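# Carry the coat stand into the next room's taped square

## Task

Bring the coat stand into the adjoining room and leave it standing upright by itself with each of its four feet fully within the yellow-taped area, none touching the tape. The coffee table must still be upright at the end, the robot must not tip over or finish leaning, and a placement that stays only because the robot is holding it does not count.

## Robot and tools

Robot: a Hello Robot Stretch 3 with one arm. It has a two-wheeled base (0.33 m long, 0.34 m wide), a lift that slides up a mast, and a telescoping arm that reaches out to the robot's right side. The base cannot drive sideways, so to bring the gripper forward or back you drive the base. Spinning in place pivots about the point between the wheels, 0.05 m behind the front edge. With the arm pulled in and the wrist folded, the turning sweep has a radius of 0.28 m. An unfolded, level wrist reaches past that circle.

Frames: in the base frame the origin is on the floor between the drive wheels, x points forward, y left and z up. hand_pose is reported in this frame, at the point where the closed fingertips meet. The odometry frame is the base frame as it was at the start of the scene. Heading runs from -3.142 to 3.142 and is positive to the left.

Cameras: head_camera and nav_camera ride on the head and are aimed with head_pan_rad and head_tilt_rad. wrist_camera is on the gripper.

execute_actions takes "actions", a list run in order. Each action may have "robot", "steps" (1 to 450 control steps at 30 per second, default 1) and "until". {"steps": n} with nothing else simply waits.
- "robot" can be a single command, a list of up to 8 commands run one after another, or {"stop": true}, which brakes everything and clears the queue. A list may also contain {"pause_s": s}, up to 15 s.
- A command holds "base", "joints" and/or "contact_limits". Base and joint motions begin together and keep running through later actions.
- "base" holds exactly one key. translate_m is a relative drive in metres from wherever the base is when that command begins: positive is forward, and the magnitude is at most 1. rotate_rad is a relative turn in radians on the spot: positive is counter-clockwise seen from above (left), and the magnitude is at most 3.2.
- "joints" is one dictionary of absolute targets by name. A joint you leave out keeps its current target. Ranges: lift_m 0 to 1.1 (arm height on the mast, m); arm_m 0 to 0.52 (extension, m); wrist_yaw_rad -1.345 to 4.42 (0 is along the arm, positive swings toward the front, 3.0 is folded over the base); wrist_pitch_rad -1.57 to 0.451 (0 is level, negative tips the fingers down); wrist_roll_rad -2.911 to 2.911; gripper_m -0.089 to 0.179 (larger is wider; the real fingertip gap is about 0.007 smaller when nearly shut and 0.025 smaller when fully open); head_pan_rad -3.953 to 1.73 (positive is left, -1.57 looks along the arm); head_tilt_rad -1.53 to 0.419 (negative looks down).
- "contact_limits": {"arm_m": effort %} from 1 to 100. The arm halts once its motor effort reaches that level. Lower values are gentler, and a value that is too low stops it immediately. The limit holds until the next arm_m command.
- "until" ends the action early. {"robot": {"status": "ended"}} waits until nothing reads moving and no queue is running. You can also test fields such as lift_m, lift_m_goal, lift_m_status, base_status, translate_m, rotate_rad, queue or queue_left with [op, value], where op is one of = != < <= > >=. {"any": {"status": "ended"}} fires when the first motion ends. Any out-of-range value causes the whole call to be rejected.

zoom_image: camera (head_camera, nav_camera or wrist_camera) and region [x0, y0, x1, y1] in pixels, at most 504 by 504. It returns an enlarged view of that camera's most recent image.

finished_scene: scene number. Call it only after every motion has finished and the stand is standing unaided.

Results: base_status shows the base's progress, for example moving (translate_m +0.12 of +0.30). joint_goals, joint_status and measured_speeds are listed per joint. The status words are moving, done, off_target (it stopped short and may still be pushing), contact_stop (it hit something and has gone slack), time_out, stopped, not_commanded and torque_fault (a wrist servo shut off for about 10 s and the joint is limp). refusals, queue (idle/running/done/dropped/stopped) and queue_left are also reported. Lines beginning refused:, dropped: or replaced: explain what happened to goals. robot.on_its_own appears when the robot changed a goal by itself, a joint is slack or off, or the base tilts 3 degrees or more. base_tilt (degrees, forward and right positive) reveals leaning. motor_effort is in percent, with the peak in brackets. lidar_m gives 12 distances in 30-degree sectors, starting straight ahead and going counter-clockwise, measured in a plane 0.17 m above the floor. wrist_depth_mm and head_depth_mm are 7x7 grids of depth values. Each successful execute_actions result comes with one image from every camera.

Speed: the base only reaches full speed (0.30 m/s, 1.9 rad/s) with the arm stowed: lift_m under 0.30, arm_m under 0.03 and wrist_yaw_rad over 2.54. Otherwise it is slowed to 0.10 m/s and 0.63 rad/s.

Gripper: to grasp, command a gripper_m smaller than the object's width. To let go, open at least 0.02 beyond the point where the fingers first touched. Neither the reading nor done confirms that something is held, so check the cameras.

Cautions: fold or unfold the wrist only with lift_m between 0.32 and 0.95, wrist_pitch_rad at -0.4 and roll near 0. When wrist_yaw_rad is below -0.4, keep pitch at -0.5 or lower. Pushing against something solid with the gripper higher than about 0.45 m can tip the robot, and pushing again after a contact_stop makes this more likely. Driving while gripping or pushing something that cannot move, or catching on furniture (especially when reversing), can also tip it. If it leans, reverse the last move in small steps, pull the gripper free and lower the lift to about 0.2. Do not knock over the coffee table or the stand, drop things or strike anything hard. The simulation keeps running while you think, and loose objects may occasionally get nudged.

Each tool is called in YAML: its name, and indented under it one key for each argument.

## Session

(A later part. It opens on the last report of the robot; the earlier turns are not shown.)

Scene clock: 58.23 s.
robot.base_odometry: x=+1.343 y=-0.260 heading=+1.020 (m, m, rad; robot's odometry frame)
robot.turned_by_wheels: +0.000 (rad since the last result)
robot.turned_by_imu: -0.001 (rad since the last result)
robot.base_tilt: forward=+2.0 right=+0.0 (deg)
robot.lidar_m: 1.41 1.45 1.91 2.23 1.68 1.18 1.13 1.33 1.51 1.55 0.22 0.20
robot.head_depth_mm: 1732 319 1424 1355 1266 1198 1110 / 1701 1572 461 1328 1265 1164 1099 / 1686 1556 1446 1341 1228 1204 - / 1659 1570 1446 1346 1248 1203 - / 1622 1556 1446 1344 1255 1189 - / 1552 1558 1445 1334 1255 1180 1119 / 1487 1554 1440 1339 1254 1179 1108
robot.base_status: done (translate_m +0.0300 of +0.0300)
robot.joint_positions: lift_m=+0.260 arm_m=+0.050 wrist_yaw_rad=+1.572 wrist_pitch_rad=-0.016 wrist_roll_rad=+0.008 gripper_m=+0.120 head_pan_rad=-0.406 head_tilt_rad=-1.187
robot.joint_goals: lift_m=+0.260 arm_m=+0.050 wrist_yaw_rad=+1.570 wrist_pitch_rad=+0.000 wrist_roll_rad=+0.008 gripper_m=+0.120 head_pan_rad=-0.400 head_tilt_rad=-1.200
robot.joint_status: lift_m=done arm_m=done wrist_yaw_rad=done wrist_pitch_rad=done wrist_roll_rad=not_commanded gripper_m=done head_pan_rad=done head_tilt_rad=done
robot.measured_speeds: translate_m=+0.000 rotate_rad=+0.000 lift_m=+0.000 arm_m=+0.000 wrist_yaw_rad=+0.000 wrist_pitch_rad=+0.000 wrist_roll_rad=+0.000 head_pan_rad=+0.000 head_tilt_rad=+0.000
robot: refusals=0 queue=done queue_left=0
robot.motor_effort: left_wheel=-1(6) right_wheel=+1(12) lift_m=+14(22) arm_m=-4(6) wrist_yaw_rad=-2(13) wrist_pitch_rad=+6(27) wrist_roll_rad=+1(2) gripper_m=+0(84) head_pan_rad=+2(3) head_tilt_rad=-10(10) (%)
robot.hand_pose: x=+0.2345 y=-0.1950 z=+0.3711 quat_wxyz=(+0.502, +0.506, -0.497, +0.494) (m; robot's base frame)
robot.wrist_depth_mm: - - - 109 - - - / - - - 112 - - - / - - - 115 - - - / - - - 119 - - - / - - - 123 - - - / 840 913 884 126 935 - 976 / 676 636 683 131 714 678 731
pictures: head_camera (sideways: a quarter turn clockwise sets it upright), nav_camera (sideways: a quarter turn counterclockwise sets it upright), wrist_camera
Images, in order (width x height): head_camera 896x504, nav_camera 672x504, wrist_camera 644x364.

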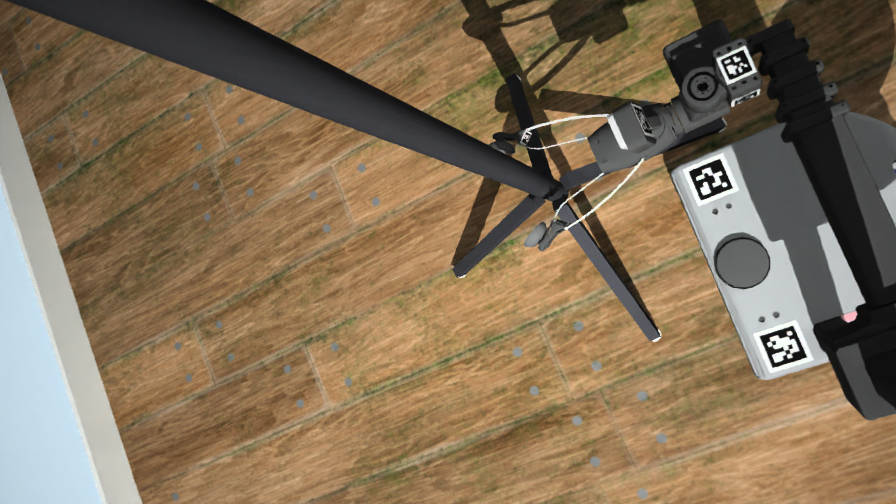

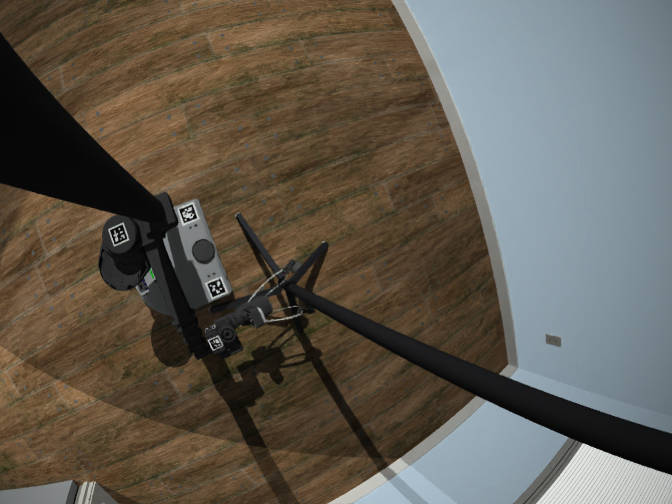

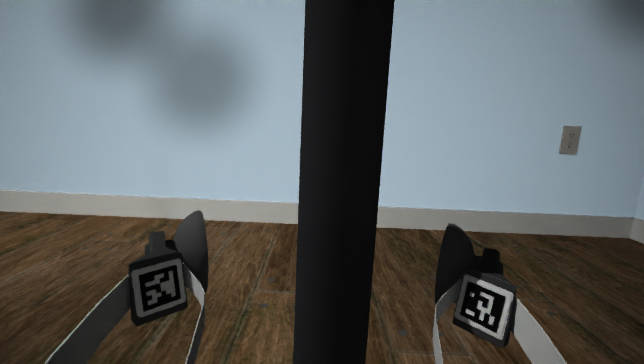

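execute_actions:
  actions:
    - {"robot":[{"joints":{"arm_m":0.06,"lift_m":0.22}},{"joints":{"gripper_m":-0.01,"head_pan_rad":-1.6}},{"base":{"rotate_rad":0.28}},{"base":{"translate_m":-0.6}},{"base":{"rotate_rad":-0.28}}],"steps":450,"until":{"robot":{"status":"ended"}}}

Scene clock: 72.20 s.
robot.base_odometry: x=+1.183 y=-0.838 heading=+1.022 (m, m, rad; robot's odometry frame)
robot.turned_by_wheels: +0.002 (rad since the last result)
robot.turned_by_imu: -0.002 (rad since the last result)
robot.base_tilt: forward=+1.9 right=-0.1 (deg)
robot.lidar_m: 2.00 2.05 2.48 2.36 0.80 0.62 2.79 0.85 0.79 1.42 0.22 0.20
robot.head_depth_mm: 1475 1473 1423 1352 1266 1186 1110 / 1582 1568 1450 1348 1264 - - / 1580 1565 1451 1347 1282 - - / 1573 1557 1449 1342 1260 - - / 1577 1559 1441 1338 1261 1180 1111 / 1560 1561 1446 1339 1224 1173 1113 / 1552 1548 1440 1342 1222 1176 1108
robot.base_status: off_target (rotate_rad -0.2792 of -0.2800)
robot.joint_positions: lift_m=+0.220 arm_m=+0.060 wrist_yaw_rad=+1.543 wrist_pitch_rad=-0.015 wrist_roll_rad=+0.008 gripper_m=-0.009 head_pan_rad=-1.593 head_tilt_rad=-1.187
robot.joint_goals: lift_m=+0.220 arm_m=+0.060 wrist_yaw_rad=+1.483 wrist_pitch_rad=+0.000 wrist_roll_rad=+0.008 gripper_m=-0.010 head_pan_rad=-1.600 head_tilt_rad=-1.200
robot.joint_status: lift_m=done arm_m=done wrist_yaw_rad=done wrist_pitch_rad=done wrist_roll_rad=not_commanded gripper_m=done head_pan_rad=done head_tilt_rad=done
robot.measured_speeds: translate_m=+0.000 rotate_rad=+0.000 lift_m=+0.000 arm_m=+0.000 wrist_yaw_rad=+0.000 wrist_pitch_rad=+0.000 wrist_roll_rad=+0.000 head_pan_rad=+0.000 head_tilt_rad=+0.000
robot: refusals=0 queue=done queue_left=0
robot.on_its_own: wrist_yaw_rad is held at +1.483, not at your +1.570, by its stall guard, which is still easing; right_wheel is at rest, and its effort (-22) is outside its rest range (-18 to +18)
robot.motor_effort: left_wheel=+8(11) right_wheel=-22(31) lift_m=+15(14) arm_m=+2(2) wrist_yaw_rad=-69(82) wrist_pitch_rad=+6(6) wrist_roll_rad=+1(2) gripper_m=-21(92) head_pan_rad=-3(42) head_tilt_rad=-9(9) (%)
robot.hand_pose: x=+0.2344 y=-0.2120 z=+0.3313 quat_wxyz=(+0.509, +0.499, -0.505, +0.487) (m; robot's base frame)
robot.wrist_depth_mm: - - - 108 - - - / - - - 111 - - - / - - - 114 - - - / - - - 117 - - - / - - - 121 - - - / 774 783 - 124 866 865 914 / 585 599 578 129 636 650 664
pictures: head_camera (sideways: a quarter turn clockwise sets it upright), nav_camera (sideways: a quarter turn counterclockwise sets it upright), wrist_camera
Images, in order (width x height): head_camera 896x504, nav_camera 672x504, wrist_camera 644x364.

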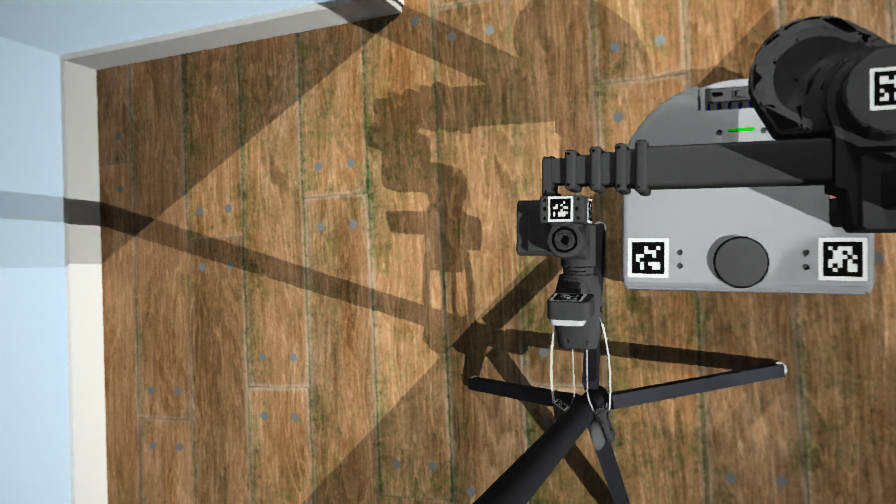

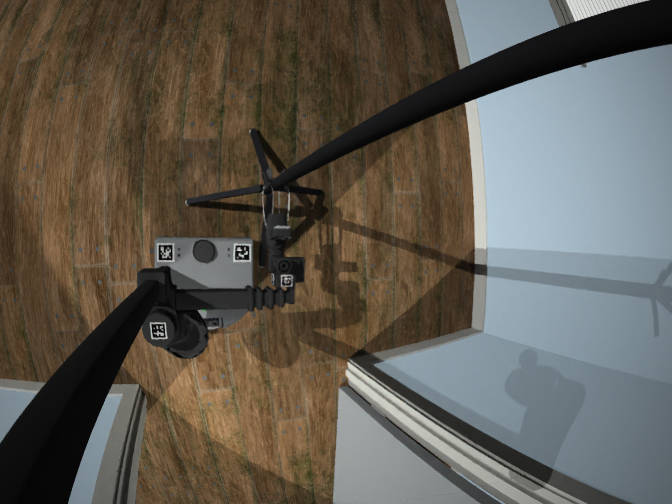

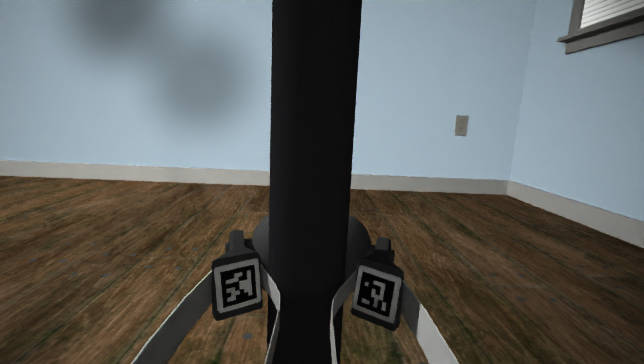

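Works.

execute_actions:
  actions:
    - {"robot":{"joints":{"wrist_yaw_rad":1.57},"base":{"translate_m":-0.62}},"steps":450,"until":{"robot":{"status":"ended"}}}

Scene clock: 79.60 s.
robot.base_odometry: x=+0.859 y=-1.367 heading=+1.022 (m, m, rad; robot's odometry frame)
robot.turned_by_wheels: +0.000 (rad since the last result)
robot.turned_by_imu: -0.001 (rad since the last result)
robot.base_tilt: forward=+1.9 right=-0.1 (deg)
robot.lidar_m: 2.62 2.69 0.32 0.29 1.77 2.28 2.16 0.80 0.59 0.57 0.22 0.20
robot.head_depth_mm: 614 763 1003 1326 1260 1185 1110 / 617 765 1006 1324 1264 - - / 618 768 1011 1320 1281 - - / 655 794 1059 1332 1244 - - / 661 827 1154 1345 1261 1184 1116 / 1507 1535 1441 1342 1228 1169 1111 / 1577 1557 1439 1331 1223 1178 1108
robot.base_status: done (translate_m -0.6199 of -0.6200)
robot.joint_positions: lift_m=+0.220 arm_m=+0.060 wrist_yaw_rad=+1.572 wrist_pitch_rad=-0.015 wrist_roll_rad=+0.008 gripper_m=-0.009 head_pan_rad=-1.593 head_tilt_rad=-1.187
robot.joint_goals: lift_m=+0.220 arm_m=+0.060 wrist_yaw_rad=+1.570 wrist_pitch_rad=+0.000 wrist_roll_rad=+0.008 gripper_m=-0.010 head_pan_rad=-1.600 head_tilt_rad=-1.200
robot.joint_status: lift_m=done arm_m=done wrist_yaw_rad=done wrist_pitch_rad=done wrist_roll_rad=not_commanded gripper_m=done head_pan_rad=done head_tilt_rad=done
robot.measured_speeds: translate_m=+0.000 rotate_rad=+0.000 lift_m=+0.000 arm_m=+0.000 wrist_yaw_rad=+0.000 wrist_pitch_rad=+0.000 wrist_roll_rad=+0.000 head_pan_rad=+0.000 head_tilt_rad=+0.000
robot: refusals=0 queue=done queue_left=0
robot.on_its_own: right_wheel is at rest, and its effort (-19) is outside its rest range (-18 to +18)
robot.motor_effort: left_wheel=+3(9) right_wheel=-19(28) lift_m=+14(14) arm_m=+2(2) wrist_yaw_rad=-2(69) wrist_pitch_rad=+6(6) wrist_roll_rad=+1(1) gripper_m=-16(21) head_pan_rad=-3(3) head_tilt_rad=-9(9) (%)
robot.hand_pose: x=+0.2345 y=-0.2046 z=+0.3313 quat_wxyz=(+0.502, +0.506, -0.498, +0.495) (m; robot's base frame)
robot.wrist_depth_mm: - - - 106 - - - / - - - 110 - - - / - - - 113 - - - / - - - 116 - - - / - - - 120 - - - / 763 795 838 124 893 868 890 / 581 603 597 129 623 646 660
pictures: head_camera (sideways: a quarter turn clockwise sets it upright), nav_camera (sideways: a quarter turn counterclockwise sets it upright), wrist_camera
Images, in order (width x height): head_camera 896x504, nav_camera 672x504, wrist_camera 644x364.

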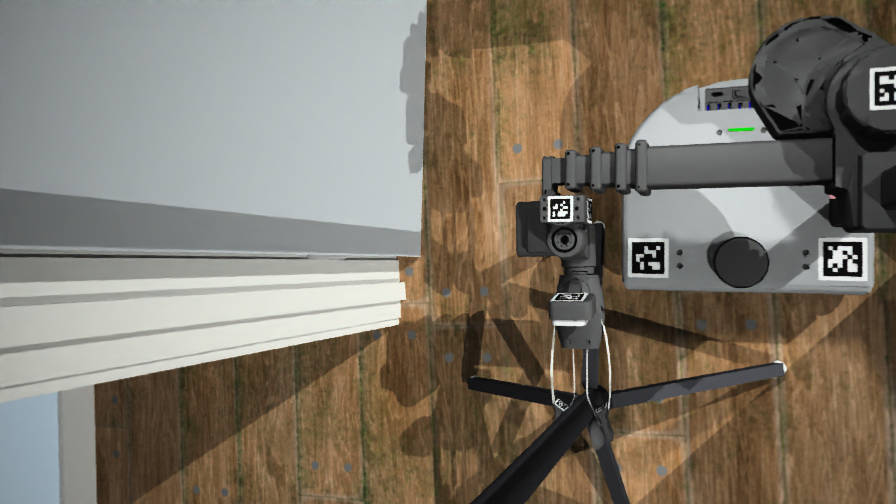

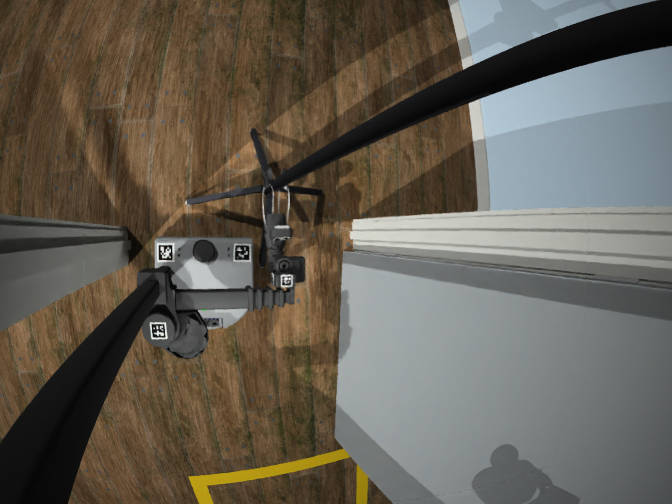

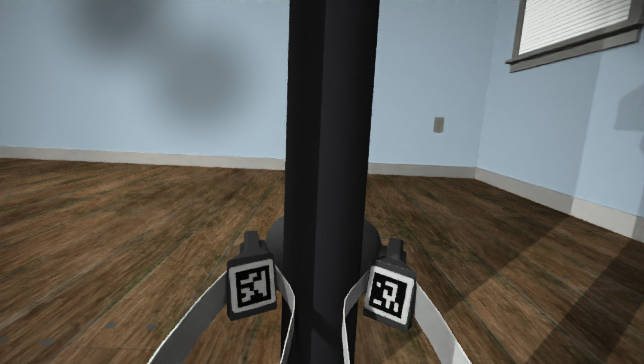

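execute_actions:
  actions:
    - {"robot":[{"base":{"translate_m":-1}},{"base":{"translate_m":-0.6}},{"base":{"rotate_rad":-0.85}},{"joints":{"gripper_m":0.12}}],"steps":450}
    - {"steps":450,"until":{"robot":{"status":"ended"}}}

Scene clock: 103.90 s.
robot.base_odometry: x=+0.024 y=-2.732 heading=+0.172 (m, m, rad; robot's odometry frame)
robot.turned_by_wheels: -0.850 (rad since the last result)
robot.turned_by_imu: -0.834 (rad since the last result)
robot.base_tilt: forward=+2.0 right=+0.0 (deg)
robot.lidar_m: 0.89 1.04 1.58 1.73 1.67 1.37 0.69 0.56 0.56 0.61 0.27 0.17
robot.head_depth_mm: 610 716 871 1107 1252 1186 1108 / 658 784 970 1260 1266 - - / 716 866 1105 1331 1279 - - / 783 966 1271 1344 1246 - - / 863 1095 1400 1343 1242 1171 1111 / 966 1265 1439 1345 1240 1181 1113 / 1093 1461 1433 1338 1230 1171 1112
robot.base_status: done (rotate_rad -0.8499 of -0.8500)
robot.joint_positions: lift_m=+0.220 arm_m=+0.060 wrist_yaw_rad=+1.572 wrist_pitch_rad=-0.015 wrist_roll_rad=+0.008 gripper_m=+0.120 head_pan_rad=-1.595 head_tilt_rad=-1.187
robot.joint_goals: lift_m=+0.220 arm_m=+0.060 wrist_yaw_rad=+1.570 wrist_pitch_rad=+0.000 wrist_roll_rad=+0.008 gripper_m=+0.120 head_pan_rad=-1.600 head_tilt_rad=-1.200
robot.joint_status: lift_m=done arm_m=done wrist_yaw_rad=done wrist_pitch_rad=done wrist_roll_rad=not_commanded gripper_m=done head_pan_rad=done head_tilt_rad=done
robot.measured_speeds: translate_m=+0.000 rotate_rad=+0.000 lift_m=+0.000 arm_m=+0.000 wrist_yaw_rad=+0.000 wrist_pitch_rad=+0.000 wrist_roll_rad=+0.000 head_pan_rad=+0.000 head_tilt_rad=+0.000
robot: refusals=0 queue=done queue_left=0
robot.motor_effort: left_wheel=+1(17) right_wheel=-2(35) lift_m=+16(16) arm_m=+4(5) wrist_yaw_rad=-2(86) wrist_pitch_rad=+6(7) wrist_roll_rad=+1(1) gripper_m=+0(82) head_pan_rad=-2(3) head_tilt_rad=-9(9) (%)
robot.hand_pose: x=+0.2345 y=-0.2044 z=+0.3312 quat_wxyz=(+0.502, +0.506, -0.498, +0.495) (m; robot's base frame)
robot.wrist_depth_mm: - - - 107 - - - / - - - 111 - - - / - - - 114 - - - / - - - 118 - - - / - - - 121 - - - / 769 825 805 126 854 908 882 / 598 588 599 130 628 613 654
pictures: head_camera (sideways: a quarter turn clockwise sets it upright), nav_camera (sideways: a quarter turn counterclockwise sets it upright), wrist_camera
Images, in order (width x height): head_camera 896x504, nav_camera 672x504, wrist_camera 644x364.

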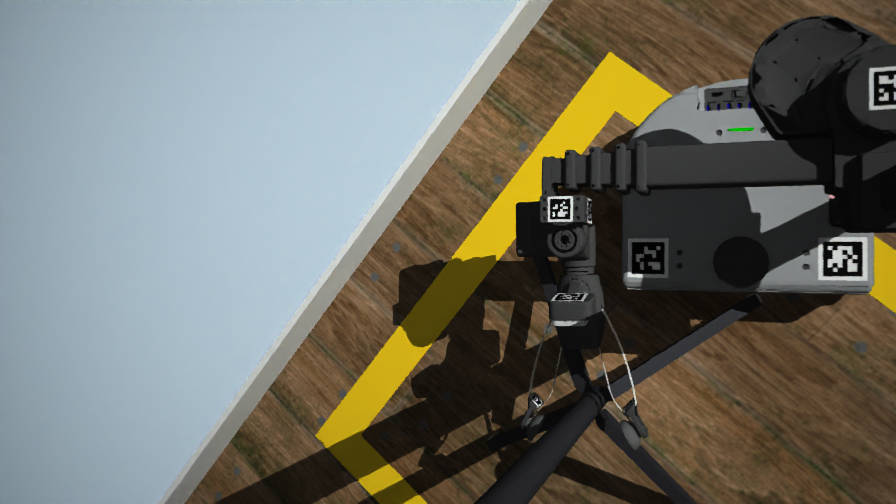

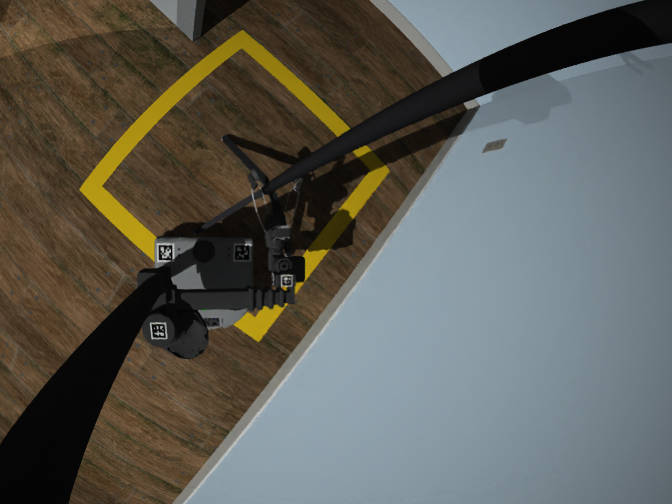

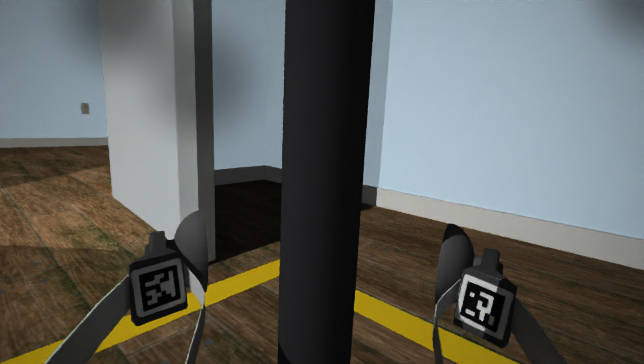

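Rear foot is near the tape; nudge back.

execute_actions:
  actions:
    - {"robot":[{"joints":{"gripper_m":-0.01}},{"base":{"rotate_rad":0.3}},{"joints":{"gripper_m":0.12,"head_pan_rad":-0.7}},{"base":{"translate_m":-0.15}}],"steps":450,"until":{"robot":{"status":"ended"}}}

Scene clock: 111.83 s.
robot.base_odometry: x=-0.110 y=-2.800 heading=+0.472 (m, m, rad; robot's odometry frame)
robot.turned_by_wheels: +0.300 (rad since the last result)
robot.turned_by_imu: +0.290 (rad since the last result)
robot.base_tilt: forward=+2.0 right=-0.1 (deg)
robot.lidar_m: 1.04 1.69 1.73 2.04 1.61 0.66 0.46 0.43 0.44 0.57 0.35 0.33
robot.head_depth_mm: 1642 1577 1455 1354 1264 1179 1124 / 1666 1574 1446 1342 1273 - 1107 / 1682 1565 1449 1349 1267 - - / 1698 1553 1451 1325 1247 1204 - / 433 586 1401 1319 1242 1185 - / 1703 1557 1446 1333 1261 1179 1111 / 1680 1553 1433 1340 1253 1177 1112
robot.base_status: done (translate_m -0.1500 of -0.1500)
robot.joint_positions: lift_m=+0.220 arm_m=+0.060 wrist_yaw_rad=+1.476 wrist_pitch_rad=-0.015 wrist_roll_rad=+0.008 gripper_m=+0.120 head_pan_rad=-0.707 head_tilt_rad=-1.187
robot.joint_goals: lift_m=+0.220 arm_m=+0.060 wrist_yaw_rad=+1.478 wrist_pitch_rad=+0.000 wrist_roll_rad=+0.008 gripper_m=+0.120 head_pan_rad=-0.700 head_tilt_rad=-1.200
robot.joint_status: lift_m=done arm_m=done wrist_yaw_rad=done wrist_pitch_rad=done wrist_roll_rad=not_commanded gripper_m=done head_pan_rad=done head_tilt_rad=done
robot.measured_speeds: translate_m=+0.000 rotate_rad=+0.000 lift_m=+0.000 arm_m=+0.000 wrist_yaw_rad=+0.000 wrist_pitch_rad=+0.000 wrist_roll_rad=+0.000 head_pan_rad=+0.000 head_tilt_rad=+0.000
robot: refusals=0 queue=done queue_left=0
robot.on_its_own: wrist_yaw_rad is held at +1.478, not at your +1.570, by its stall guard, which is not easing now
robot.motor_effort: left_wheel=-2(11) right_wheel=+2(33) lift_m=+16(16) arm_m=-4(4) wrist_yaw_rad=+2(88) wrist_pitch_rad=+6(6) wrist_roll_rad=+1(1) gripper_m=+0(89) head_pan_rad=+3(43) head_tilt_rad=-10(9) (%)
robot.hand_pose: x=+0.2333 y=-0.2295 z=+0.3310 quat_wxyz=(+0.525, +0.482, -0.521, +0.470) (m; robot's base frame)
robot.wrist_depth_mm: - - - 911 - - - / - - - 962 - - - / - - - - - - - / - - - - - - - / - - - - - - - / 762 839 797 302 844 876 892 / 595 583 291 303 578 618 663
pictures: head_camera (sideways: a quarter turn clockwise sets it upright), nav_camera (sideways: a quarter turn counterclockwise sets it upright), wrist_camera
Images, in order (width x height): head_camera 896x504, nav_camera 672x504, wrist_camera 644x364.

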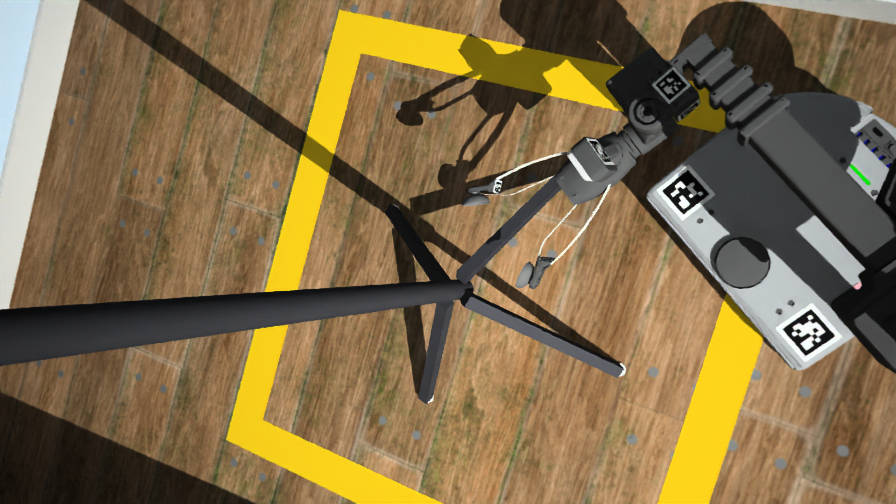

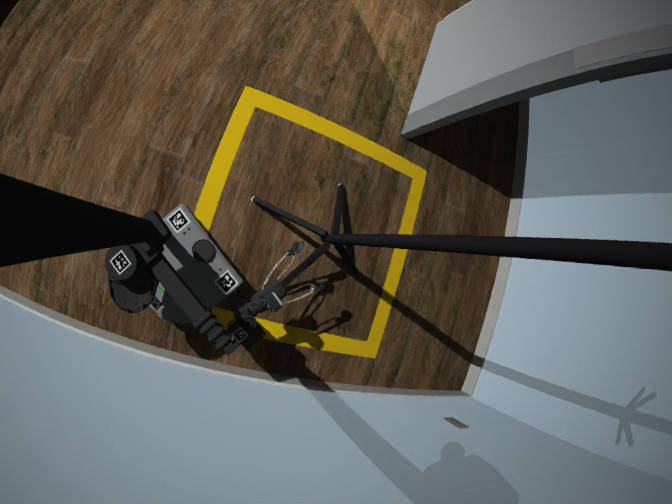

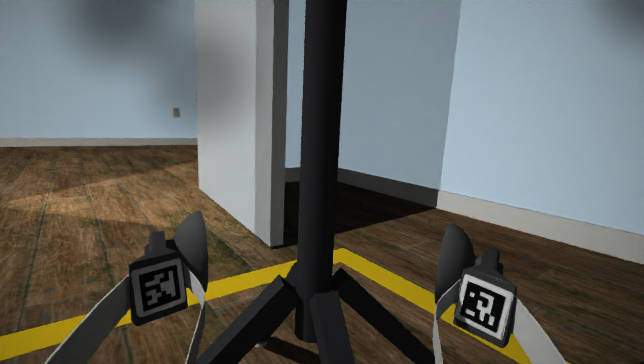

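finished_scene:
  scene: 1

The scene is finished: the task was done.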